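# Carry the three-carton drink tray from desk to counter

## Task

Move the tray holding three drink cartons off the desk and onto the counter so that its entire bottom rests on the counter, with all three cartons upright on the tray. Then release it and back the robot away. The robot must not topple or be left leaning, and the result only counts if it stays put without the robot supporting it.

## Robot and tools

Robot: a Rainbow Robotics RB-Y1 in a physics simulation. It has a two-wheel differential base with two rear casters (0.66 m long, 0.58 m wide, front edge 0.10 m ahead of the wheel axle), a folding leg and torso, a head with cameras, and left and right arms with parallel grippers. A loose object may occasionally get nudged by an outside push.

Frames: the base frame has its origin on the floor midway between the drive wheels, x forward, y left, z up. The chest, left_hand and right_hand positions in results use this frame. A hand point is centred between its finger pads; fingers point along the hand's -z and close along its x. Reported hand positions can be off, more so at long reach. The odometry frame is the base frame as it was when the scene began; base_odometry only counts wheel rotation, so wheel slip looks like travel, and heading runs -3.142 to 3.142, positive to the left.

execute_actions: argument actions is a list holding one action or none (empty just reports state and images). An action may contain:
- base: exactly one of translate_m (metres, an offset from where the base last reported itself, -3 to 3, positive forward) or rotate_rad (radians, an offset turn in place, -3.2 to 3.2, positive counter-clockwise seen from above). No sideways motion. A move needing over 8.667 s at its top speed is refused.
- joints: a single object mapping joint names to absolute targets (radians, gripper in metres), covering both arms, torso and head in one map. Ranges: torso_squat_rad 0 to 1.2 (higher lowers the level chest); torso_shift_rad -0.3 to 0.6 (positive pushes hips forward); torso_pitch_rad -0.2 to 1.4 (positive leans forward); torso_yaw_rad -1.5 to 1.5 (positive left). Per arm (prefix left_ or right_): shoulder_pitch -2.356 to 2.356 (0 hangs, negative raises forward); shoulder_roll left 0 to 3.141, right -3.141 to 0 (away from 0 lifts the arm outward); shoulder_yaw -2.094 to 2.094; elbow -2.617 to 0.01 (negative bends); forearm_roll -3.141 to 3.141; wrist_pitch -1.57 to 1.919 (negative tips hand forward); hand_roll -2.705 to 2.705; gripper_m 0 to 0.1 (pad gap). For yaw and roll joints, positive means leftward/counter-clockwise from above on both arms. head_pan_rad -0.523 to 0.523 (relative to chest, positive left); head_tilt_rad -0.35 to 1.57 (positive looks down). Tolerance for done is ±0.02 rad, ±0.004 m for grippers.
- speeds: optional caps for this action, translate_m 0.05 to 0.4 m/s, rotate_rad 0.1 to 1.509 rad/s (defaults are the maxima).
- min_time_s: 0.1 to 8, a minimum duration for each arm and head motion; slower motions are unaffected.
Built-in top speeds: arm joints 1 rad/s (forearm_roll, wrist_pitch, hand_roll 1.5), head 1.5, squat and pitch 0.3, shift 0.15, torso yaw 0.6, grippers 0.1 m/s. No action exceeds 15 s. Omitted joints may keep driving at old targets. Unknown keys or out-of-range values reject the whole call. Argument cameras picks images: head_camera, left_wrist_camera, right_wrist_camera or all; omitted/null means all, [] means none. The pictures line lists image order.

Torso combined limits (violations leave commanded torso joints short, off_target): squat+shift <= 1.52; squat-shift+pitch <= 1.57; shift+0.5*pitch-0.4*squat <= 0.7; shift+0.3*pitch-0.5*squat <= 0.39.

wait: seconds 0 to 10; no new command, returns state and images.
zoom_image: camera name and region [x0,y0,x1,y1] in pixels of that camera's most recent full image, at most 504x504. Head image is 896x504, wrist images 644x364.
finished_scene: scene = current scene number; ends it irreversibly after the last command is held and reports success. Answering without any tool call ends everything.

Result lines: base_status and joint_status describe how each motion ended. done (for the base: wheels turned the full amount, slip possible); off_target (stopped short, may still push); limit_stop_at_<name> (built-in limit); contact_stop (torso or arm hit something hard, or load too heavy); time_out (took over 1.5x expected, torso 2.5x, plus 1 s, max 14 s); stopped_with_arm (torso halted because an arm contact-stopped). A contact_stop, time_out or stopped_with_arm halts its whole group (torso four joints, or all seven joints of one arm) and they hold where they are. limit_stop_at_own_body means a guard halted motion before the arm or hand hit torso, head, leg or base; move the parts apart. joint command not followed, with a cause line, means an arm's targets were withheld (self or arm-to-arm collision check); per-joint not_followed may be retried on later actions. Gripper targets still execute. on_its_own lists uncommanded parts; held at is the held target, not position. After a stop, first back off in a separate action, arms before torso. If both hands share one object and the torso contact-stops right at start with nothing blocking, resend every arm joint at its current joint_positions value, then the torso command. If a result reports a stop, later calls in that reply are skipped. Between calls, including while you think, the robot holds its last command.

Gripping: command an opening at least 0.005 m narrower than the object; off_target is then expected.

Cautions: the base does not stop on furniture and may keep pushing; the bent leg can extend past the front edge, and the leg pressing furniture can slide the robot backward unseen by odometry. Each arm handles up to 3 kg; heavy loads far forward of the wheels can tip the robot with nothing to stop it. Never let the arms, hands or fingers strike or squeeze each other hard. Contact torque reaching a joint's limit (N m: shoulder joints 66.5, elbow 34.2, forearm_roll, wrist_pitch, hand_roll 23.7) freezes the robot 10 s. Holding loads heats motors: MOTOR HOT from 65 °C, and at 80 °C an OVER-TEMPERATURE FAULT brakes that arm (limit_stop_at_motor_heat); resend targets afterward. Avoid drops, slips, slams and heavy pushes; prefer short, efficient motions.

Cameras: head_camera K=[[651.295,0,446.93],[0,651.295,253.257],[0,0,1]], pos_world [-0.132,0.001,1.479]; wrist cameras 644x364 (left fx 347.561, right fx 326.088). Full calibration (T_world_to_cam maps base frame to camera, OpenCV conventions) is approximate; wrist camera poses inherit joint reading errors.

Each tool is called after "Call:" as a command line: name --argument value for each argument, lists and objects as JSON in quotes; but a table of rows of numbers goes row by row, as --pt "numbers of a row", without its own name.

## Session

Call:
execute_actions --actions '[]' --cameras '["head_camera"]'

Scene clock: 0.00 s.
base_odometry: x=+0.000 y=+0.000 heading=+0.000 (m, m, rad; odometry frame)
base_status: not commanded
joint_positions: torso_squat_rad=+0.350 torso_shift_rad=+0.000 torso_pitch_rad=-0.001 torso_yaw_rad=+0.000 left_shoulder_pitch_rad=-0.030 left_shoulder_roll_rad=+0.007 left_shoulder_yaw_rad=-0.004 left_elbow_rad=-0.263 left_forearm_roll_rad=+0.002 left_wrist_pitch_rad=-0.011 left_hand_roll_rad=-0.026 left_gripper_m=+0.101 right_shoulder_pitch_rad=+0.005 right_shoulder_roll_rad=-0.008 right_shoulder_yaw_rad=+0.015 right_elbow_rad=-0.296 right_forearm_roll_rad=+0.030 right_wrist_pitch_rad=-0.034 right_hand_roll_rad=-0.038 right_gripper_m=+0.099 head_pan_rad=+0.000 head_tilt_rad=+0.401
joint_status: not commanded
chest: x=-0.2285 y=+0.0009 z=+1.2474 quat_wxyz=(+1.000, -0.001, -0.001, +0.000) (m; base frame)
left_hand: x=-0.0768 y=+0.2232 z=+0.5781 quat_wxyz=(+0.988, +0.004, -0.151, -0.019) (m; base frame)
right_hand: x=-0.0805 y=-0.2239 z=+0.5791 quat_wxyz=(+0.987, -0.002, -0.163, +0.004) (m; base frame)
pictures: head_camera
camera_calibration (this result's frames):
head_camera: T_world_to_cam=[[-0.0470174, -0.998607, -0.0239254, 0.0305479], [-0.382581, 0.0401282, -0.92305, 1.3149], [0.922725, -0.034246, -0.383935, 0.689755], [0, 0, 0, 1]] pos_world=[-0.131962, 0.00136217, 1.47927]
Images, in order (width x height): head_camera 896x504.

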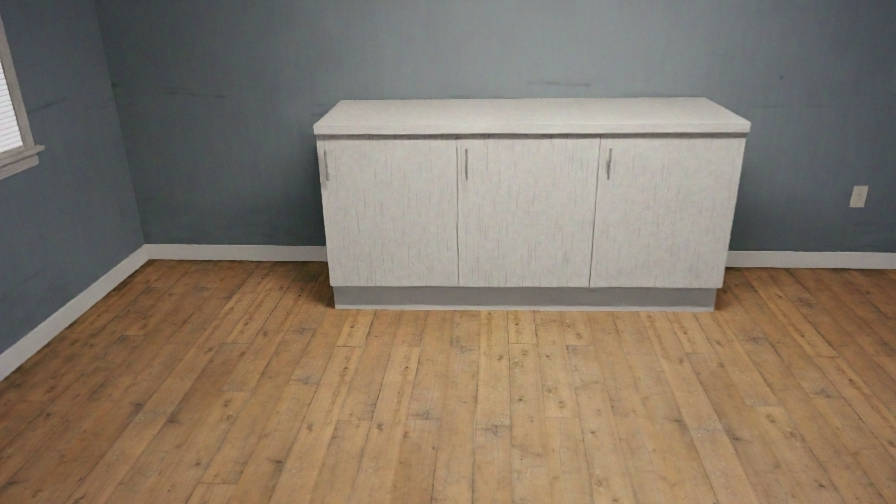

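Call:
execute_actions --actions '[{"base":{"rotate_rad":3.04},"joints":{"left_shoulder_pitch_rad":-0.6,"right_shoulder_pitch_rad":-0.6,"left_shoulder_roll_rad":0.05,"right_shoulder_roll_rad":-0.05,"left_elbow_rad":-1.4,"right_elbow_rad":-1.4,"left_wrist_pitch_rad":1.4,"right_wrist_pitch_rad":1.4,"left_shoulder_yaw_rad":0.45,"right_shoulder_yaw_rad":-0.09,"left_forearm_roll_rad":0,"right_forearm_roll_rad":0,"left_hand_roll_rad":-1.8,"right_hand_roll_rad":1.5}}]' --cameras '["head_camera"]'

Scene clock: 15.37 s.
base_odometry: x=+0.000 y=+0.000 heading=+3.039 (m, m, rad; odometry frame)
base_status: done
joint_positions: torso_squat_rad=+0.350 torso_shift_rad=+0.000 torso_pitch_rad=-0.001 torso_yaw_rad=+0.000 left_shoulder_pitch_rad=-0.600 left_shoulder_roll_rad=+0.050 left_shoulder_yaw_rad=+0.450 left_elbow_rad=-1.400 left_forearm_roll_rad=+0.000 left_wrist_pitch_rad=+1.400 left_hand_roll_rad=-1.800 left_gripper_m=+0.101 right_shoulder_pitch_rad=-0.600 right_shoulder_roll_rad=-0.050 right_shoulder_yaw_rad=-0.090 right_elbow_rad=-1.400 right_forearm_roll_rad=+0.000 right_wrist_pitch_rad=+1.400 right_hand_roll_rad=+1.500 right_gripper_m=+0.099 head_pan_rad=+0.000 head_tilt_rad=+0.401
joint_status: all done
chest: x=-0.2286 y=+0.0008 z=+1.2474 quat_wxyz=(+1.000, -0.001, -0.001, +0.000) (m; base frame)
left_hand: x=+0.3118 y=+0.2869 z=+0.9838 quat_wxyz=(+0.687, +0.194, -0.205, -0.670) (m; base frame)
right_hand: x=+0.3178 y=-0.1861 z=+0.9888 quat_wxyz=(+0.666, -0.200, -0.198, +0.691) (m; base frame)
pictures: head_camera
camera_calibration (this result's frames):
head_camera: T_world_to_cam=[[-0.0470283, -0.998606, -0.0239617, 0.0305665], [-0.382468, 0.0401617, -0.923095, 1.31495], [0.922771, -0.034247, -0.383824, 0.689698], [0, 0, 0, 1]] pos_world=[-0.132069, 0.00133337, 1.47928]
Images, in order (width x height): head_camera 896x504.

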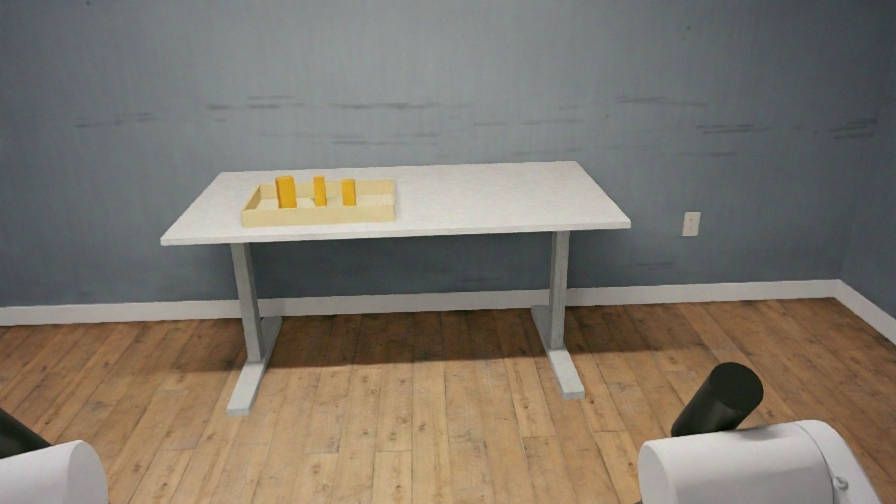

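Call:
execute_actions --actions '[{"base":{"rotate_rad":0.28},"joints":{"head_tilt_rad":0.6}}]' --cameras '[]'

Call:
execute_actions --actions '[{"base":{"translate_m":1.1}}]' --cameras '[]'

Call:
execute_actions --actions '[{"base":{"rotate_rad":-0.24}}]' --cameras '["head_camera"]'

Scene clock: 23.73 s.
base_odometry: x=+0.000 y=+0.000 heading=-2.965 (m, m, rad; odometry frame)
base_status: done
joint_positions: torso_squat_rad=+0.350 torso_shift_rad=+0.000 torso_pitch_rad=-0.001 torso_yaw_rad=+0.000 left_shoulder_pitch_rad=-0.600 left_shoulder_roll_rad=+0.050 left_shoulder_yaw_rad=+0.450 left_elbow_rad=-1.400 left_forearm_roll_rad=+0.000 left_wrist_pitch_rad=+1.400 left_hand_roll_rad=-1.800 left_gripper_m=+0.101 right_shoulder_pitch_rad=-0.600 right_shoulder_roll_rad=-0.050 right_shoulder_yaw_rad=-0.090 right_elbow_rad=-1.400 right_forearm_roll_rad=+0.000 right_wrist_pitch_rad=+1.400 right_hand_roll_rad=+1.500 right_gripper_m=+0.099 head_pan_rad=+0.000 head_tilt_rad=+0.600
joint_status: all done
chest: x=-0.2286 y=+0.0008 z=+1.2474 quat_wxyz=(+1.000, -0.001, -0.001, +0.000) (m; base frame)
left_hand: x=+0.3118 y=+0.2869 z=+0.9838 quat_wxyz=(+0.687, +0.194, -0.205, -0.670) (m; base frame)
right_hand: x=+0.3178 y=-0.1861 z=+0.9888 quat_wxyz=(+0.666, -0.200, -0.198, +0.691) (m; base frame)
pictures: none
No camera images: the call's "cameras" was empty. Leave "cameras" out to get every camera's image.

Scene clock: 28.03 s.
base_odometry: x=-1.083 y=-0.194 heading=-2.964 (m, m, rad; odometry frame)
base_status: done
joint_positions: torso_squat_rad=+0.350 torso_shift_rad=+0.000 torso_pitch_rad=-0.001 torso_yaw_rad=+0.000 left_shoulder_pitch_rad=-0.600 left_shoulder_roll_rad=+0.050 left_shoulder_yaw_rad=+0.450 left_elbow_rad=-1.400 left_forearm_roll_rad=+0.000 left_wrist_pitch_rad=+1.400 left_hand_roll_rad=-1.800 left_gripper_m=+0.101 right_shoulder_pitch_rad=-0.600 right_shoulder_roll_rad=-0.050 right_shoulder_yaw_rad=-0.090 right_elbow_rad=-1.400 right_forearm_roll_rad=+0.000 right_wrist_pitch_rad=+1.400 right_hand_roll_rad=+1.500 right_gripper_m=+0.099 head_pan_rad=+0.000 head_tilt_rad=+0.600
joint_status: not commanded
chest: x=-0.2285 y=+0.0008 z=+1.2474 quat_wxyz=(+1.000, -0.001, -0.001, +0.000) (m; base frame)
left_hand: x=+0.3118 y=+0.2869 z=+0.9837 quat_wxyz=(+0.687, +0.194, -0.205, -0.670) (m; base frame)
right_hand: x=+0.3178 y=-0.1861 z=+0.9887 quat_wxyz=(+0.666, -0.200, -0.198, +0.691) (m; base frame)
pictures: none
No camera images: the call's "cameras" was empty. Leave "cameras" out to get every camera's image.

Scene clock: 29.77 s.
base_odometry: x=-1.083 y=-0.194 heading=+3.079 (m, m, rad; odometry frame)
base_status: done
joint_positions: torso_squat_rad=+0.350 torso_shift_rad=+0.000 torso_pitch_rad=-0.001 torso_yaw_rad=+0.000 left_shoulder_pitch_rad=-0.600 left_shoulder_roll_rad=+0.050 left_shoulder_yaw_rad=+0.450 left_elbow_rad=-1.400 left_forearm_roll_rad=+0.000 left_wrist_pitch_rad=+1.400 left_hand_roll_rad=-1.800 left_gripper_m=+0.101 right_shoulder_pitch_rad=-0.600 right_shoulder_roll_rad=-0.050 right_shoulder_yaw_rad=-0.090 right_elbow_rad=-1.400 right_forearm_roll_rad=+0.000 right_wrist_pitch_rad=+1.400 right_hand_roll_rad=+1.500 right_gripper_m=+0.099 head_pan_rad=+0.000 head_tilt_rad=+0.600
joint_status: not commanded
chest: x=-0.2285 y=+0.0009 z=+1.2474 quat_wxyz=(+1.000, -0.001, -0.001, +0.000) (m; base frame)
left_hand: x=+0.3118 y=+0.2869 z=+0.9837 quat_wxyz=(+0.687, +0.194, -0.205, -0.670) (m; base frame)
right_hand: x=+0.3178 y=-0.1861 z=+0.9887 quat_wxyz=(+0.666, -0.200, -0.198, +0.691) (m; base frame)
pictures: head_camera
camera_calibration (this result's frames):
head_camera: T_world_to_cam=[[-0.0510637, -0.998596, -0.0140987, 0.0154852], [-0.557705, 0.0402236, -0.829064, 1.14269], [0.828467, -0.0344722, -0.558976, 0.92358], [0, 0, 0, 1]] pos_world=[-0.12708, 0.00133809, 1.46384]
Images, in order (width x height): head_camera 896x504.

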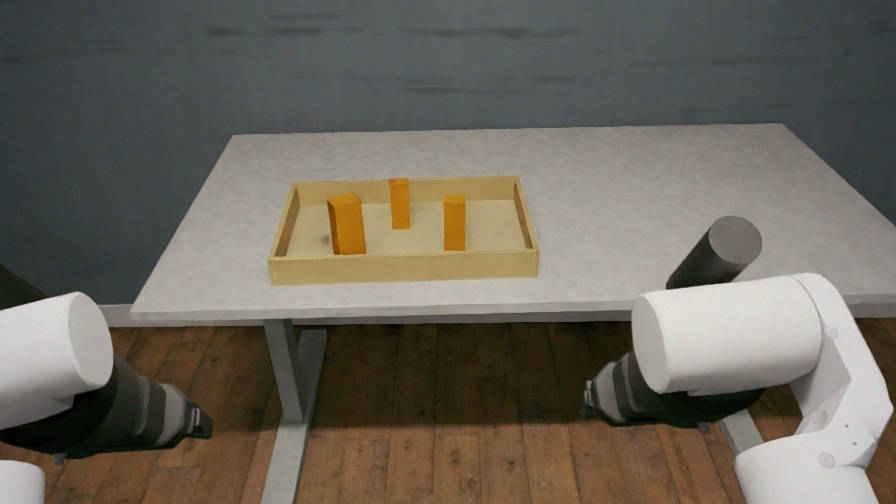

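Call:
execute_actions --actions '[{"base":{"rotate_rad":0.03},"joints":{"head_tilt_rad":1.0}}]' --cameras '[]'

Call:
execute_actions --actions '[{"base":{"translate_m":0.7}}]' --cameras '[]'

Call:
execute_actions --actions '[{"joints":{"torso_squat_rad":0.76}}]'

Scene clock: 41.90 s.
base_odometry: x=-1.083 y=-0.194 heading=+3.109 (m, m, rad; odometry frame)
base_status: done
joint_positions: torso_squat_rad=+0.350 torso_shift_rad=+0.000 torso_pitch_rad=-0.001 torso_yaw_rad=+0.000 left_shoulder_pitch_rad=-0.600 left_shoulder_roll_rad=+0.050 left_shoulder_yaw_rad=+0.450 left_elbow_rad=-1.400 left_forearm_roll_rad=+0.000 left_wrist_pitch_rad=+1.400 left_hand_roll_rad=-1.800 left_gripper_m=+0.101 right_shoulder_pitch_rad=-0.600 right_shoulder_roll_rad=-0.050 right_shoulder_yaw_rad=-0.090 right_elbow_rad=-1.400 right_forearm_roll_rad=+0.000 right_wrist_pitch_rad=+1.400 right_hand_roll_rad=+1.500 right_gripper_m=+0.099 head_pan_rad=+0.000 head_tilt_rad=+1.000
joint_status: all done
chest: x=-0.2285 y=+0.0008 z=+1.2474 quat_wxyz=(+1.000, -0.001, -0.001, +0.000) (m; base frame)
left_hand: x=+0.3118 y=+0.2869 z=+0.9837 quat_wxyz=(+0.687, +0.194, -0.205, -0.670) (m; base frame)
right_hand: x=+0.3178 y=-0.1861 z=+0.9887 quat_wxyz=(+0.666, -0.200, -0.198, +0.691) (m; base frame)
pictures: none
No camera images: the call's "cameras" was empty. Leave "cameras" out to get every camera's image.

Scene clock: 45.20 s.
base_odometry: x=-1.783 y=-0.171 heading=+3.109 (m, m, rad; odometry frame)
base_status: done
joint_positions: torso_squat_rad=+0.350 torso_shift_rad=+0.000 torso_pitch_rad=-0.001 torso_yaw_rad=+0.000 left_shoulder_pitch_rad=-0.600 left_shoulder_roll_rad=+0.050 left_shoulder_yaw_rad=+0.450 left_elbow_rad=-1.400 left_forearm_roll_rad=+0.000 left_wrist_pitch_rad=+1.400 left_hand_roll_rad=-1.800 left_gripper_m=+0.101 right_shoulder_pitch_rad=-0.600 right_shoulder_roll_rad=-0.050 right_shoulder_yaw_rad=-0.090 right_elbow_rad=-1.400 right_forearm_roll_rad=+0.000 right_wrist_pitch_rad=+1.400 right_hand_roll_rad=+1.500 right_gripper_m=+0.099 head_pan_rad=+0.000 head_tilt_rad=+1.000
joint_status: not commanded
chest: x=-0.2285 y=+0.0008 z=+1.2474 quat_wxyz=(+1.000, -0.001, -0.001, +0.000) (m; base frame)
left_hand: x=+0.3118 y=+0.2869 z=+0.9837 quat_wxyz=(+0.687, +0.194, -0.205, -0.670) (m; base frame)
right_hand: x=+0.3178 y=-0.1861 z=+0.9887 quat_wxyz=(+0.666, -0.200, -0.198, +0.691) (m; base frame)
pictures: none
No camera images: the call's "cameras" was empty. Leave "cameras" out to get every camera's image.

Scene clock: 47.37 s.
base_odometry: x=-1.783 y=-0.171 heading=+3.109 (m, m, rad; odometry frame)
base_status: not commanded
joint_positions: torso_squat_rad=+0.760 torso_shift_rad=+0.000 torso_pitch_rad=-0.001 torso_yaw_rad=+0.000 left_shoulder_pitch_rad=-0.600 left_shoulder_roll_rad=+0.050 left_shoulder_yaw_rad=+0.450 left_elbow_rad=-1.400 left_forearm_roll_rad=+0.000 left_wrist_pitch_rad=+1.400 left_hand_roll_rad=-1.800 left_gripper_m=+0.101 right_shoulder_pitch_rad=-0.600 right_shoulder_roll_rad=-0.050 right_shoulder_yaw_rad=-0.090 right_elbow_rad=-1.400 right_forearm_roll_rad=+0.000 right_wrist_pitch_rad=+1.400 right_hand_roll_rad=+1.500 right_gripper_m=+0.099 head_pan_rad=+0.000 head_tilt_rad=+1.000
joint_status: all done
chest: x=-0.2285 y=+0.0007 z=+1.0973 quat_wxyz=(+1.000, -0.001, -0.001, +0.000) (m; base frame)
left_hand: x=+0.3118 y=+0.2868 z=+0.8337 quat_wxyz=(+0.687, +0.194, -0.205, -0.670) (m; base frame)
right_hand: x=+0.3178 y=-0.1862 z=+0.8387 quat_wxyz=(+0.666, -0.200, -0.198, +0.691) (m; base frame)
pictures: head_camera, left_wrist_camera, right_wrist_camera
camera_calibration (this result's frames):
head_camera: T_world_to_cam=[[-0.0529562, -0.998572, 0.00704169, -0.0145798], [-0.836399, 0.0405012, -0.546622, 0.594128], [0.545556, -0.0348367, -0.83735, 1.14245], [0, 0, 0, 1]] pos_world=[-0.127116, 0.00117737, 1.2815]
left_wrist_camera: T_world_to_cam=[[0.0472326, -0.998408, 0.0308444, 0.243516], [-0.983413, -0.0410653, 0.176669, 0.196997], [-0.175121, -0.0386773, -0.983787, 0.976099], [0, 0, 0, 1]] pos_world=[0.353163, 0.288971, 0.917959]
right_wrist_camera: T_world_to_cam=[[0.048695, -0.998234, -0.0340309, -0.168803], [-0.993336, -0.0519632, 0.102874, 0.255274], [-0.104461, 0.0287947, -0.994112, 0.959519], [0, 0, 0, 1]] pos_world=[0.362025, -0.182869, 0.921864]
Images, in order (width x height): head_camera 896x504, left_wrist_camera 644x364, right_wrist_camera 644x364.

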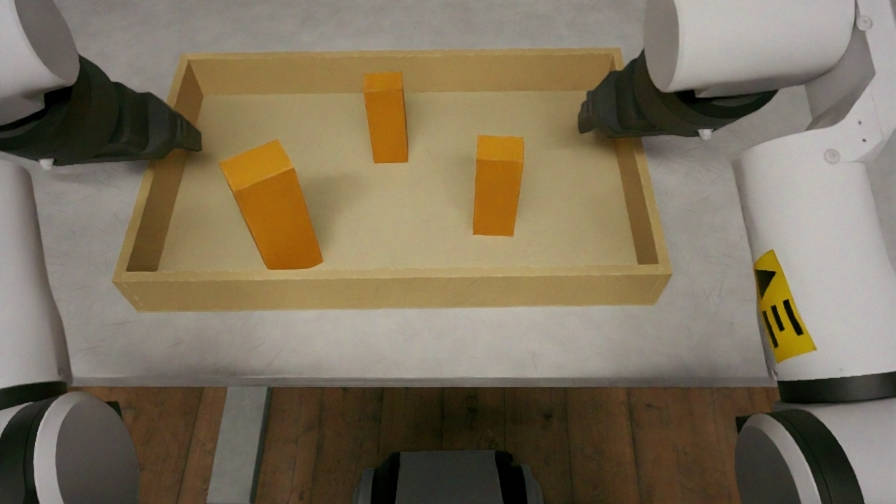

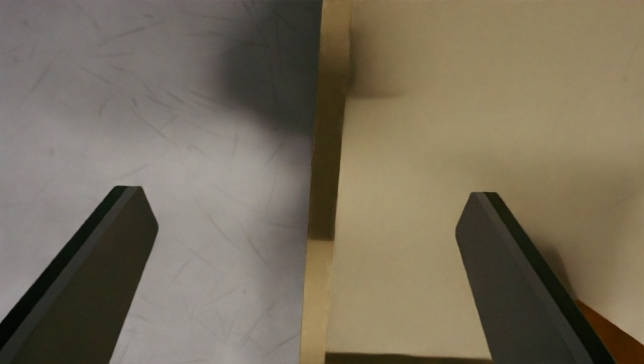

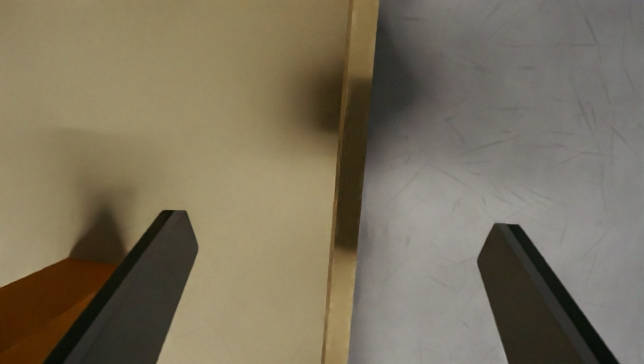

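Call:
execute_actions --actions '[{"joints":{"torso_squat_rad":0.865,"torso_yaw_rad":-0.01,"left_hand_roll_rad":-1.85,"right_hand_roll_rad":1.44,"left_gripper_m":0.06,"right_gripper_m":0.06}}]' --cameras '[]'

Call:
execute_actions --actions '[{"joints":{"left_gripper_m":0,"right_gripper_m":0}}]'

Scene clock: 56.03 s.
base_odometry: x=-1.783 y=-0.171 heading=+3.109 (m, m, rad; odometry frame)
base_status: not commanded
joint_positions: torso_squat_rad=+0.865 torso_shift_rad=+0.000 torso_pitch_rad=-0.001 torso_yaw_rad=-0.010 left_shoulder_pitch_rad=-0.600 left_shoulder_roll_rad=+0.050 left_shoulder_yaw_rad=+0.450 left_elbow_rad=-1.400 left_forearm_roll_rad=+0.000 left_wrist_pitch_rad=+1.400 left_hand_roll_rad=-1.850 left_gripper_m=+0.060 right_shoulder_pitch_rad=-0.600 right_shoulder_roll_rad=-0.050 right_shoulder_yaw_rad=-0.090 right_elbow_rad=-1.400 right_forearm_roll_rad=+0.000 right_wrist_pitch_rad=+1.400 right_hand_roll_rad=+1.440 right_gripper_m=+0.060 head_pan_rad=+0.000 head_tilt_rad=+1.000
joint_status: all done
chest: x=-0.2285 y=+0.0007 z=+1.0440 quat_wxyz=(+1.000, -0.001, -0.001, -0.005) (m; base frame)
left_hand: x=+0.3147 y=+0.2812 z=+0.7804 quat_wxyz=(+0.666, +0.198, -0.201, -0.690) (m; base frame)
right_hand: x=+0.3159 y=-0.1918 z=+0.7854 quat_wxyz=(+0.690, -0.195, -0.203, +0.667) (m; base frame)
pictures: none
No camera images: the call's "cameras" was empty. Leave "cameras" out to get every camera's image.

Scene clock: 57.13 s.
base_odometry: x=-1.783 y=-0.171 heading=+3.109 (m, m, rad; odometry frame)
base_status: not commanded
joint_positions: torso_squat_rad=+0.865 torso_shift_rad=+0.000 torso_pitch_rad=-0.001 torso_yaw_rad=-0.010 left_shoulder_pitch_rad=-0.600 left_shoulder_roll_rad=+0.050 left_shoulder_yaw_rad=+0.450 left_elbow_rad=-1.400 left_forearm_roll_rad=+0.000 left_wrist_pitch_rad=+1.400 left_hand_roll_rad=-1.850 left_gripper_m=+0.011 right_shoulder_pitch_rad=-0.600 right_shoulder_roll_rad=-0.050 right_shoulder_yaw_rad=-0.090 right_elbow_rad=-1.400 right_forearm_roll_rad=+0.000 right_wrist_pitch_rad=+1.400 right_hand_roll_rad=+1.440 right_gripper_m=+0.009 head_pan_rad=+0.000 head_tilt_rad=+1.000
joint_status: left_gripper_m off_target (ended at +0.011, target +0.000); right_gripper_m off_target (ended at +0.009, target +0.000)
chest: x=-0.2285 y=+0.0007 z=+1.0440 quat_wxyz=(+1.000, -0.001, -0.001, -0.005) (m; base frame)
left_hand: x=+0.3147 y=+0.2812 z=+0.7804 quat_wxyz=(+0.666, +0.198, -0.201, -0.690) (m; base frame)
right_hand: x=+0.3159 y=-0.1918 z=+0.7854 quat_wxyz=(+0.690, -0.195, -0.203, +0.667) (m; base frame)
pictures: head_camera, left_wrist_camera, right_wrist_camera
camera_calibration (this result's frames):
head_camera: T_world_to_cam=[[-0.0631952, -0.997976, 0.00702685, -0.0165682], [-0.83593, 0.0490849, -0.546637, 0.565096], [0.545186, -0.0404188, -0.83734, 1.09769], [0, 0, 0, 1]] pos_world=[-0.127112, 0.0000949134, 1.22816]
left_wrist_camera: T_world_to_cam=[[-0.00493015, -0.99998, 0.00389546, 0.277378], [-0.984437, 0.00553778, 0.175653, 0.197061], [-0.175671, -0.00296884, -0.984444, 0.914572], [0, 0, 0, 1]] pos_world=[0.356026, 0.278996, 0.86465]
right_wrist_camera: T_world_to_cam=[[-0.0118342, -0.997729, -0.0663104, -0.131596], [-0.994738, 0.00499778, 0.10233, 0.270344], [-0.101766, 0.0671725, -0.992538, 0.911732], [0, 0, 0, 1]] pos_world=[0.360148, -0.193891, 0.868538]
Images, in order (width x height): head_camera 896x504, left_wrist_camera 644x364, right_wrist_camera 644x364.

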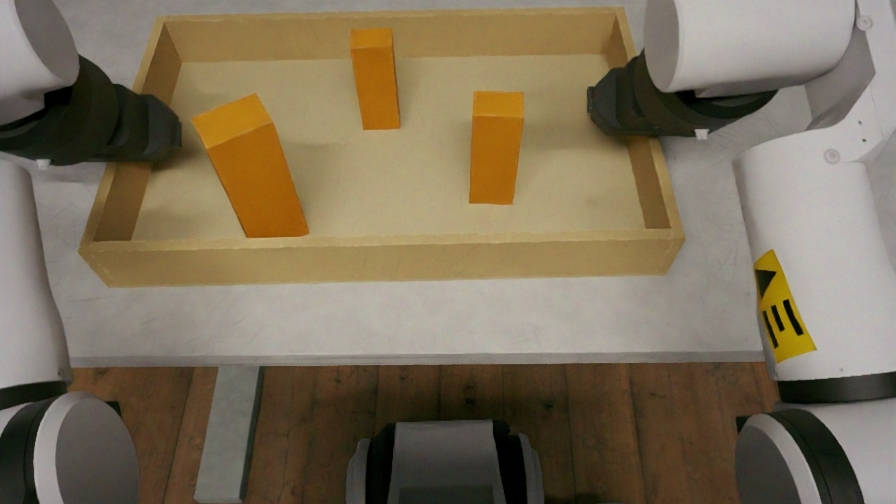

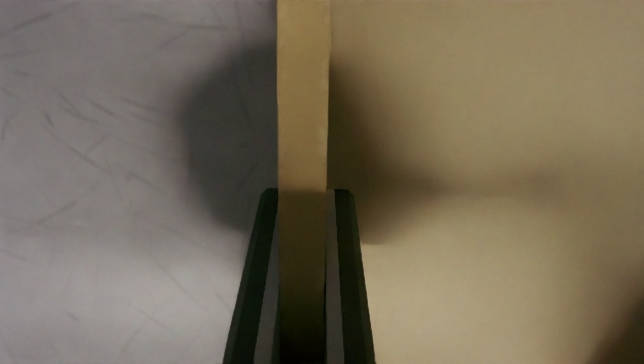

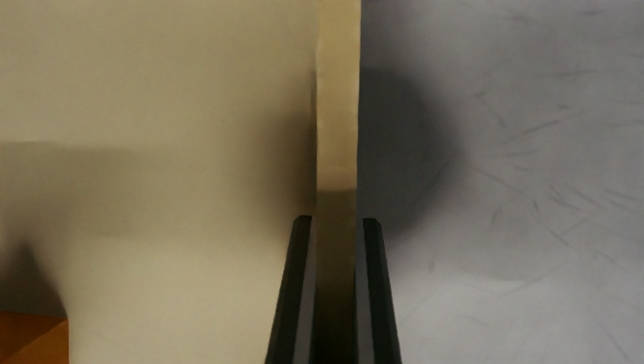

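Counter edge is around x≈2.5.

Call:
execute_actions --actions '[{"joints":{"torso_squat_rad":0.7}}]' --cameras '[]'

Call:
execute_actions --actions '[{"base":{"translate_m":-2.5},"joints":{"head_tilt_rad":0.55,"torso_squat_rad":0}}]' --cameras '[]'

Call:
execute_actions --actions '[{"base":{"rotate_rad":-3.17},"speeds":{"rotate_rad":0.8}}]' --cameras '["head_camera"]'

Call:
execute_actions --actions '[{"base":{"translate_m":0.9}}]' --cameras '["head_camera"]'

Scene clock: 67.47 s.
base_odometry: x=-1.783 y=-0.171 heading=+3.109 (m, m, rad; odometry frame)
base_status: not commanded
joint_positions: torso_squat_rad=+0.700 torso_shift_rad=+0.000 torso_pitch_rad=-0.001 torso_yaw_rad=-0.010 left_shoulder_pitch_rad=-0.600 left_shoulder_roll_rad=+0.050 left_shoulder_yaw_rad=+0.450 left_elbow_rad=-1.400 left_forearm_roll_rad=+0.000 left_wrist_pitch_rad=+1.400 left_hand_roll_rad=-1.850 left_gripper_m=+0.011 right_shoulder_pitch_rad=-0.599 right_shoulder_roll_rad=-0.050 right_shoulder_yaw_rad=-0.090 right_elbow_rad=-1.399 right_forearm_roll_rad=+0.000 right_wrist_pitch_rad=+1.400 right_hand_roll_rad=+1.440 right_gripper_m=+0.009 head_pan_rad=+0.000 head_tilt_rad=+1.000
joint_status: all done
chest: x=-0.2282 y=+0.0008 z=+1.1253 quat_wxyz=(+1.000, -0.001, +0.000, -0.005) (m; base frame)
left_hand: x=+0.3146 y=+0.2813 z=+0.8609 quat_wxyz=(+0.667, +0.197, -0.200, -0.690) (m; base frame)
right_hand: x=+0.3156 y=-0.1919 z=+0.8656 quat_wxyz=(+0.690, -0.195, -0.202, +0.667) (m; base frame)
pictures: none
No camera images: the call's "cameras" was empty. Leave "cameras" out to get every camera's image.

Scene clock: 75.30 s.
base_odometry: x=+0.716 y=-0.255 heading=+3.108 (m, m, rad; odometry frame)
base_status: done
joint_positions: torso_squat_rad=+0.000 torso_shift_rad=+0.000 torso_pitch_rad=-0.001 torso_yaw_rad=-0.010 left_shoulder_pitch_rad=-0.599 left_shoulder_roll_rad=+0.050 left_shoulder_yaw_rad=+0.450 left_elbow_rad=-1.399 left_forearm_roll_rad=+0.000 left_wrist_pitch_rad=+1.400 left_hand_roll_rad=-1.850 left_gripper_m=+0.011 right_shoulder_pitch_rad=-0.599 right_shoulder_roll_rad=-0.050 right_shoulder_yaw_rad=-0.090 right_elbow_rad=-1.399 right_forearm_roll_rad=+0.000 right_wrist_pitch_rad=+1.400 right_hand_roll_rad=+1.440 right_gripper_m=+0.009 head_pan_rad=+0.000 head_tilt_rad=+0.550
joint_status: all done
chest: x=-0.2283 y=+0.0009 z=+1.2899 quat_wxyz=(+1.000, -0.001, +0.000, -0.005) (m; base frame)
left_hand: x=+0.3145 y=+0.2814 z=+1.0255 quat_wxyz=(+0.667, +0.197, -0.200, -0.690) (m; base frame)
right_hand: x=+0.3155 y=-0.1918 z=+1.0302 quat_wxyz=(+0.690, -0.195, -0.202, +0.667) (m; base frame)
pictures: none
No camera images: the call's "cameras" was empty. Leave "cameras" out to get every camera's image.

Scene clock: 81.33 s.
base_odometry: x=+0.716 y=-0.255 heading=-0.061 (m, m, rad; odometry frame)
base_status: done
joint_positions: torso_squat_rad=+0.000 torso_shift_rad=+0.000 torso_pitch_rad=-0.001 torso_yaw_rad=-0.010 left_shoulder_pitch_rad=-0.599 left_shoulder_roll_rad=+0.050 left_shoulder_yaw_rad=+0.450 left_elbow_rad=-1.399 left_forearm_roll_rad=+0.000 left_wrist_pitch_rad=+1.400 left_hand_roll_rad=-1.850 left_gripper_m=+0.011 right_shoulder_pitch_rad=-0.599 right_shoulder_roll_rad=-0.050 right_shoulder_yaw_rad=-0.090 right_elbow_rad=-1.399 right_forearm_roll_rad=+0.000 right_wrist_pitch_rad=+1.400 right_hand_roll_rad=+1.440 right_gripper_m=+0.009 head_pan_rad=+0.000 head_tilt_rad=+0.550
joint_status: not commanded
chest: x=-0.2283 y=+0.0009 z=+1.2899 quat_wxyz=(+1.000, -0.001, +0.000, -0.005) (m; base frame)
left_hand: x=+0.3145 y=+0.2814 z=+1.0255 quat_wxyz=(+0.667, +0.197, -0.200, -0.690) (m; base frame)
right_hand: x=+0.3155 y=-0.1919 z=+1.0302 quat_wxyz=(+0.690, -0.195, -0.202, +0.667) (m; base frame)
pictures: head_camera
camera_calibration (this result's frames):
head_camera: T_world_to_cam=[[-0.060525, -0.998028, -0.016638, 0.0177217], [-0.515461, 0.0455253, -0.855703, 1.2265], [0.854773, -0.0432151, -0.5172, 0.890325], [0, 0, 0, 1]] pos_world=[-0.127738, 0.000325328, 1.51029]
Images, in order (width x height): head_camera 896x504.

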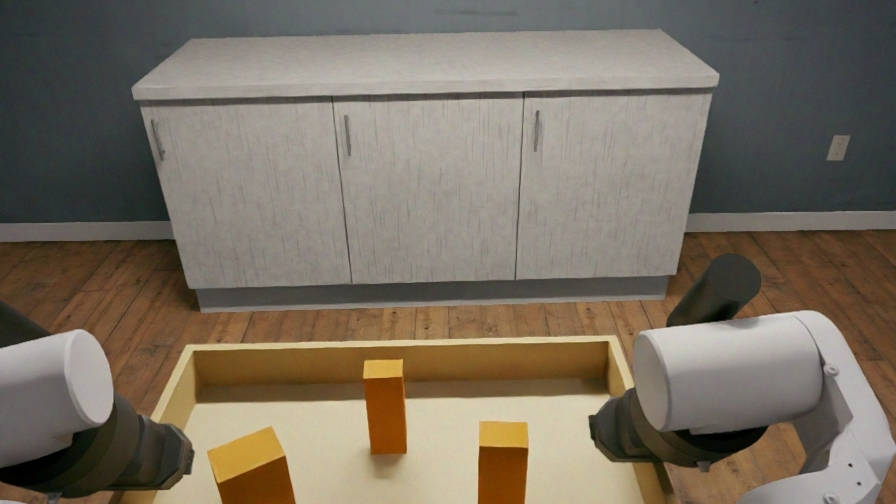

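Scene clock: 85.17 s.
base_odometry: x=+1.614 y=-0.310 heading=-0.062 (m, m, rad; odometry frame)
base_status: done
joint_positions: torso_squat_rad=+0.000 torso_shift_rad=+0.000 torso_pitch_rad=-0.001 torso_yaw_rad=-0.010 left_shoulder_pitch_rad=-0.599 left_shoulder_roll_rad=+0.050 left_shoulder_yaw_rad=+0.450 left_elbow_rad=-1.399 left_forearm_roll_rad=+0.000 left_wrist_pitch_rad=+1.400 left_hand_roll_rad=-1.850 left_gripper_m=+0.011 right_shoulder_pitch_rad=-0.599 right_shoulder_roll_rad=-0.050 right_shoulder_yaw_rad=-0.090 right_elbow_rad=-1.399 right_forearm_roll_rad=+0.000 right_wrist_pitch_rad=+1.400 right_hand_roll_rad=+1.440 right_gripper_m=+0.009 head_pan_rad=+0.000 head_tilt_rad=+0.550
joint_status: not commanded
chest: x=-0.2282 y=+0.0009 z=+1.2899 quat_wxyz=(+1.000, -0.001, +0.000, -0.005) (m; base frame)
left_hand: x=+0.3145 y=+0.2814 z=+1.0254 quat_wxyz=(+0.667, +0.197, -0.200, -0.690) (m; base frame)
right_hand: x=+0.3155 y=-0.1919 z=+1.0301 quat_wxyz=(+0.690, -0.195, -0.202, +0.667) (m; base frame)
pictures: head_camera
camera_calibration (this result's frames):
head_camera: T_world_to_cam=[[-0.0605278, -0.998028, -0.0166289, 0.0177145], [-0.515585, 0.0455251, -0.855628, 1.22642], [0.854698, -0.0432156, -0.517324, 0.890399], [0, 0, 0, 1]] pos_world=[-0.127625, 0.000325686, 1.51028]
Images, in order (width x height): head_camera 896x504.

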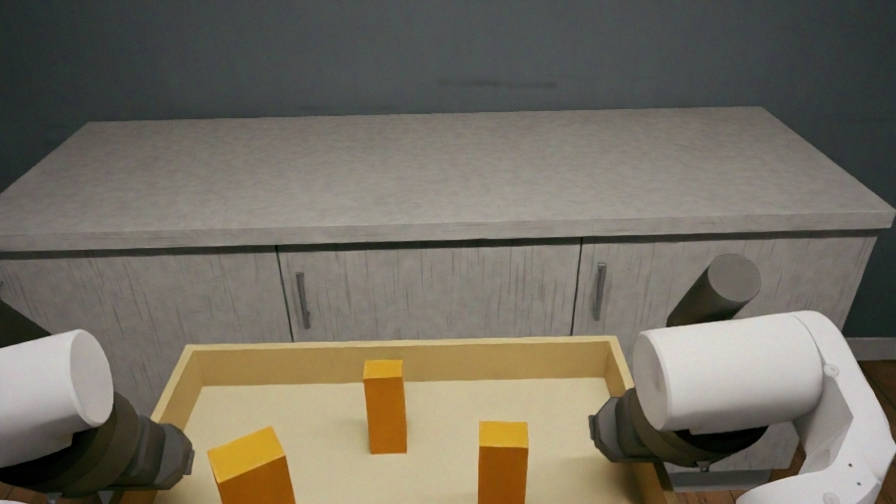

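Call:
execute_actions --actions '[{"base":{"translate_m":0.77},"joints":{"torso_shift_rad":0.2,"head_tilt_rad":1.0}}]' --cameras '[]'

Call:
execute_actions --actions '[{"joints":{"torso_squat_rad":0.36}}]' --cameras '["head_camera"]'

Call:
execute_actions --actions '[{"joints":{"torso_squat_rad":0.39}}]' --cameras '[]'

Scene clock: 96.03 s.
base_odometry: x=+2.383 y=-0.357 heading=-0.062 (m, m, rad; odometry frame)
base_status: done
joint_positions: torso_squat_rad=+0.000 torso_shift_rad=+0.200 torso_pitch_rad=+0.000 torso_yaw_rad=-0.010 left_shoulder_pitch_rad=-0.599 left_shoulder_roll_rad=+0.050 left_shoulder_yaw_rad=+0.450 left_elbow_rad=-1.399 left_forearm_roll_rad=+0.000 left_wrist_pitch_rad=+1.400 left_hand_roll_rad=-1.850 left_gripper_m=+0.011 right_shoulder_pitch_rad=-0.599 right_shoulder_roll_rad=-0.050 right_shoulder_yaw_rad=-0.090 right_elbow_rad=-1.399 right_forearm_roll_rad=+0.000 right_wrist_pitch_rad=+1.400 right_hand_roll_rad=+1.440 right_gripper_m=+0.009 head_pan_rad=+0.000 head_tilt_rad=+1.000
joint_status: all done
chest: x=-0.0889 y=+0.0009 z=+1.2759 quat_wxyz=(+1.000, -0.001, +0.000, -0.005) (m; base frame)
left_hand: x=+0.4538 y=+0.2814 z=+1.0113 quat_wxyz=(+0.667, +0.197, -0.200, -0.690) (m; base frame)
right_hand: x=+0.4548 y=-0.1919 z=+1.0161 quat_wxyz=(+0.690, -0.195, -0.202, +0.667) (m; base frame)
pictures: none
No camera images: the call's "cameras" was empty. Leave "cameras" out to get every camera's image.

Scene clock: 98.03 s.
base_odometry: x=+2.383 y=-0.357 heading=-0.062 (m, m, rad; odometry frame)
base_status: not commanded
joint_positions: torso_squat_rad=+0.360 torso_shift_rad=+0.200 torso_pitch_rad=-0.003 torso_yaw_rad=-0.010 left_shoulder_pitch_rad=-0.602 left_shoulder_roll_rad=+0.051 left_shoulder_yaw_rad=+0.450 left_elbow_rad=-1.402 left_forearm_roll_rad=+0.000 left_wrist_pitch_rad=+1.399 left_hand_roll_rad=-1.850 left_gripper_m=+0.011 right_shoulder_pitch_rad=-0.602 right_shoulder_roll_rad=-0.050 right_shoulder_yaw_rad=-0.090 right_elbow_rad=-1.402 right_forearm_roll_rad=+0.000 right_wrist_pitch_rad=+1.399 right_hand_roll_rad=+1.440 right_gripper_m=+0.009 head_pan_rad=+0.000 head_tilt_rad=+1.000
joint_status: all done
chest: x=-0.0990 y=+0.0008 z=+1.2320 quat_wxyz=(+1.000, -0.001, -0.001, -0.005) (m; base frame)
left_hand: x=+0.4456 y=+0.2814 z=+0.9708 quat_wxyz=(+0.666, +0.200, -0.202, -0.690) (m; base frame)
right_hand: x=+0.4467 y=-0.1917 z=+0.9758 quat_wxyz=(+0.689, -0.197, -0.205, +0.667) (m; base frame)
pictures: head_camera
camera_calibration (this result's frames):
head_camera: T_world_to_cam=[[-0.0632473, -0.997974, 0.00695333, -0.00947393], [-0.835241, 0.049118, -0.547686, 0.77757], [0.546235, -0.0404474, -0.836655, 1.18378], [0, 0, 0, 1]] pos_world=[0.00223821, 0.000233294, 1.41634]
Images, in order (width x height): head_camera 896x504.

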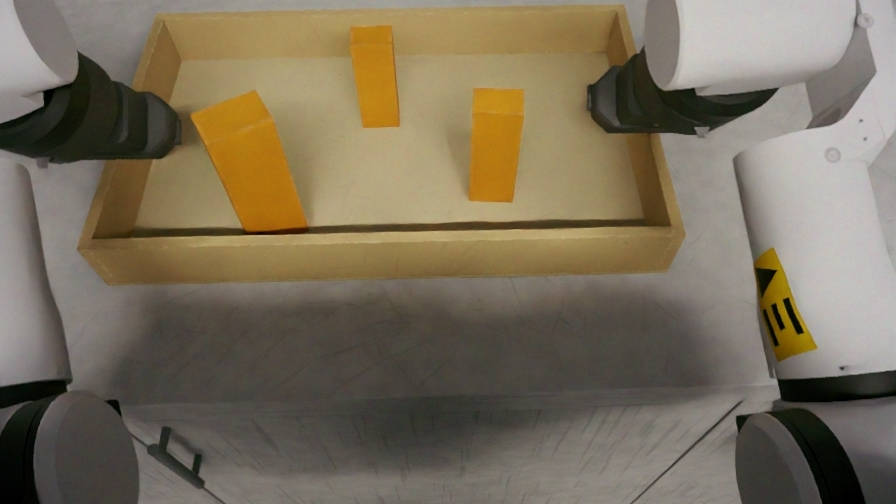

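Scene clock: 98.77 s.
base_odometry: x=+2.383 y=-0.357 heading=-0.062 (m, m, rad; odometry frame)
base_status: not commanded
joint_positions: torso_squat_rad=+0.390 torso_shift_rad=+0.199 torso_pitch_rad=-0.005 torso_yaw_rad=-0.010 left_shoulder_pitch_rad=-0.607 left_shoulder_roll_rad=+0.052 left_shoulder_yaw_rad=+0.450 left_elbow_rad=-1.405 left_forearm_roll_rad=+0.001 left_wrist_pitch_rad=+1.398 left_hand_roll_rad=-1.850 left_gripper_m=+0.011 right_shoulder_pitch_rad=-0.606 right_shoulder_roll_rad=-0.051 right_shoulder_yaw_rad=-0.090 right_elbow_rad=-1.405 right_forearm_roll_rad=+0.000 right_wrist_pitch_rad=+1.398 right_hand_roll_rad=+1.440 right_gripper_m=+0.009 head_pan_rad=+0.000 head_tilt_rad=+1.000
joint_status: all done
chest: x=-0.1019 y=+0.0008 z=+1.2245 quat_wxyz=(+1.000, -0.001, -0.003, -0.005) (m; base frame)
left_hand: x=+0.4455 y=+0.2815 z=+0.9686 quat_wxyz=(+0.664, +0.204, -0.205, -0.689) (m; base frame)
right_hand: x=+0.4465 y=-0.1914 z=+0.9735 quat_wxyz=(+0.688, -0.201, -0.208, +0.666) (m; base frame)
pictures: none
No camera images: the call's "cameras" was empty. Leave "cameras" out to get every camera's image.

Call:
execute_actions --actions '[{"joints":{"torso_squat_rad":0.36,"left_gripper_m":0.05,"right_gripper_m":0.05}}]' --cameras '[]'

Call:
execute_actions --actions '[{"joints":{"torso_squat_rad":0,"left_elbow_rad":-1.7,"right_elbow_rad":-1.7,"left_wrist_pitch_rad":1.7,"right_wrist_pitch_rad":1.7}}]' --cameras '[]'

Call:
execute_actions --actions '[{"base":{"translate_m":-0.6},"joints":{"torso_shift_rad":0,"head_tilt_rad":0.5}}]' --cameras '["head_camera"]'

Call:
finished_scene --scene 2

Scene clock: 112.80 s.
base_odometry: x=+2.383 y=-0.357 heading=-0.062 (m, m, rad; odometry frame)
base_status: not commanded
joint_positions: torso_squat_rad=+0.360 torso_shift_rad=+0.200 torso_pitch_rad=-0.001 torso_yaw_rad=-0.010 left_shoulder_pitch_rad=-0.602 left_shoulder_roll_rad=+0.051 left_shoulder_yaw_rad=+0.450 left_elbow_rad=-1.401 left_forearm_roll_rad=+0.000 left_wrist_pitch_rad=+1.400 left_hand_roll_rad=-1.850 left_gripper_m=+0.050 right_shoulder_pitch_rad=-0.600 right_shoulder_roll_rad=-0.050 right_shoulder_yaw_rad=-0.090 right_elbow_rad=-1.400 right_forearm_roll_rad=+0.000 right_wrist_pitch_rad=+1.400 right_hand_roll_rad=+1.440 right_gripper_m=+0.050 head_pan_rad=+0.000 head_tilt_rad=+1.000
joint_status: all done
chest: x=-0.0984 y=+0.0008 z=+1.2320 quat_wxyz=(+1.000, -0.001, -0.001, -0.005) (m; base frame)
left_hand: x=+0.4456 y=+0.2815 z=+0.9697 quat_wxyz=(+0.666, +0.199, -0.201, -0.690) (m; base frame)
right_hand: x=+0.4462 y=-0.1920 z=+0.9737 quat_wxyz=(+0.690, -0.196, -0.203, +0.667) (m; base frame)
pictures: none
No camera images: the call's "cameras" was empty. Leave "cameras" out to get every camera's image.

Scene clock: 114.80 s.
base_odometry: x=+2.383 y=-0.357 heading=-0.062 (m, m, rad; odometry frame)
base_status: not commanded
joint_positions: torso_squat_rad=+0.000 torso_shift_rad=+0.200 torso_pitch_rad=-0.001 torso_yaw_rad=-0.010 left_shoulder_pitch_rad=-0.600 left_shoulder_roll_rad=+0.050 left_shoulder_yaw_rad=+0.450 left_elbow_rad=-1.700 left_forearm_roll_rad=+0.000 left_wrist_pitch_rad=+1.700 left_hand_roll_rad=-1.850 left_gripper_m=+0.050 right_shoulder_pitch_rad=-0.600 right_shoulder_roll_rad=-0.050 right_shoulder_yaw_rad=-0.090 right_elbow_rad=-1.700 right_forearm_roll_rad=+0.000 right_wrist_pitch_rad=+1.700 right_hand_roll_rad=+1.440 right_gripper_m=+0.050 head_pan_rad=+0.000 head_tilt_rad=+1.000
joint_status: all done
chest: x=-0.0892 y=+0.0008 z=+1.2760 quat_wxyz=(+1.000, -0.001, +0.000, -0.005) (m; base frame)
left_hand: x=+0.4217 y=+0.2850 z=+1.0821 quat_wxyz=(+0.666, +0.198, -0.201, -0.690) (m; base frame)
right_hand: x=+0.4230 y=-0.1910 z=+1.0872 quat_wxyz=(+0.690, -0.195, -0.203, +0.667) (m; base frame)
pictures: none
No camera images: the call's "cameras" was empty. Leave "cameras" out to get every camera's image.

Scene clock: 118.00 s.
base_odometry: x=+1.784 y=-0.320 heading=-0.063 (m, m, rad; odometry frame)
base_status: done
joint_positions: torso_squat_rad=+0.000 torso_shift_rad=+0.000 torso_pitch_rad=-0.001 torso_yaw_rad=-0.010 left_shoulder_pitch_rad=-0.600 left_shoulder_roll_rad=+0.050 left_shoulder_yaw_rad=+0.450 left_elbow_rad=-1.700 left_forearm_roll_rad=+0.000 left_wrist_pitch_rad=+1.700 left_hand_roll_rad=-1.850 left_gripper_m=+0.050 right_shoulder_pitch_rad=-0.600 right_shoulder_roll_rad=-0.050 right_shoulder_yaw_rad=-0.090 right_elbow_rad=-1.700 right_forearm_roll_rad=+0.000 right_wrist_pitch_rad=+1.700 right_hand_roll_rad=+1.440 right_gripper_m=+0.050 head_pan_rad=+0.000 head_tilt_rad=+0.500
joint_status: all done
chest: x=-0.2284 y=+0.0008 z=+1.2899 quat_wxyz=(+1.000, -0.001, -0.001, -0.005) (m; base frame)
left_hand: x=+0.2825 y=+0.2851 z=+1.0962 quat_wxyz=(+0.666, +0.198, -0.201, -0.690) (m; base frame)
right_hand: x=+0.2839 y=-0.1910 z=+1.1014 quat_wxyz=(+0.690, -0.196, -0.203, +0.667) (m; base frame)
pictures: head_camera
camera_calibration (this result's frames):
head_camera: T_world_to_cam=[[-0.0595697, -0.998038, -0.0192581, 0.0217544], [-0.471578, 0.0451403, -0.880668, 1.27267], [0.87981, -0.0433795, -0.473342, 0.830347], [0, 0, 0, 1]] pos_world=[-0.129089, 0.00028304, 1.51425]
Images, in order (width x height): head_camera 896x504.

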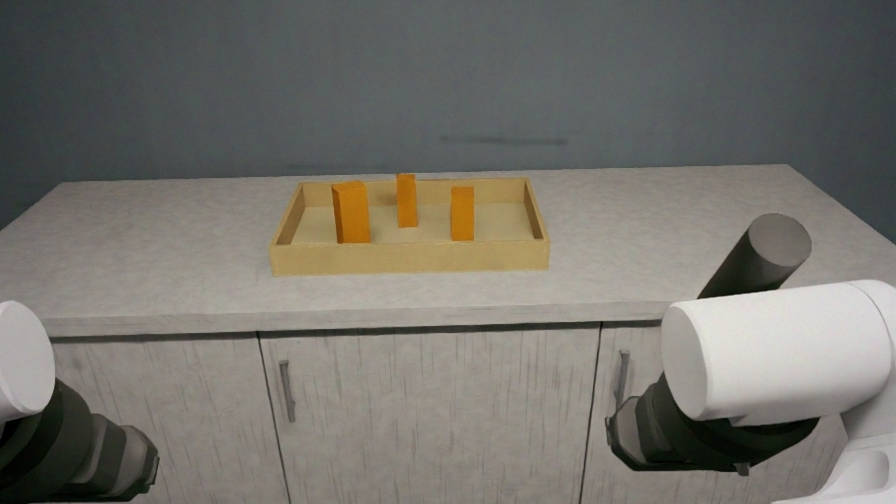

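The scene is finished: the task was done.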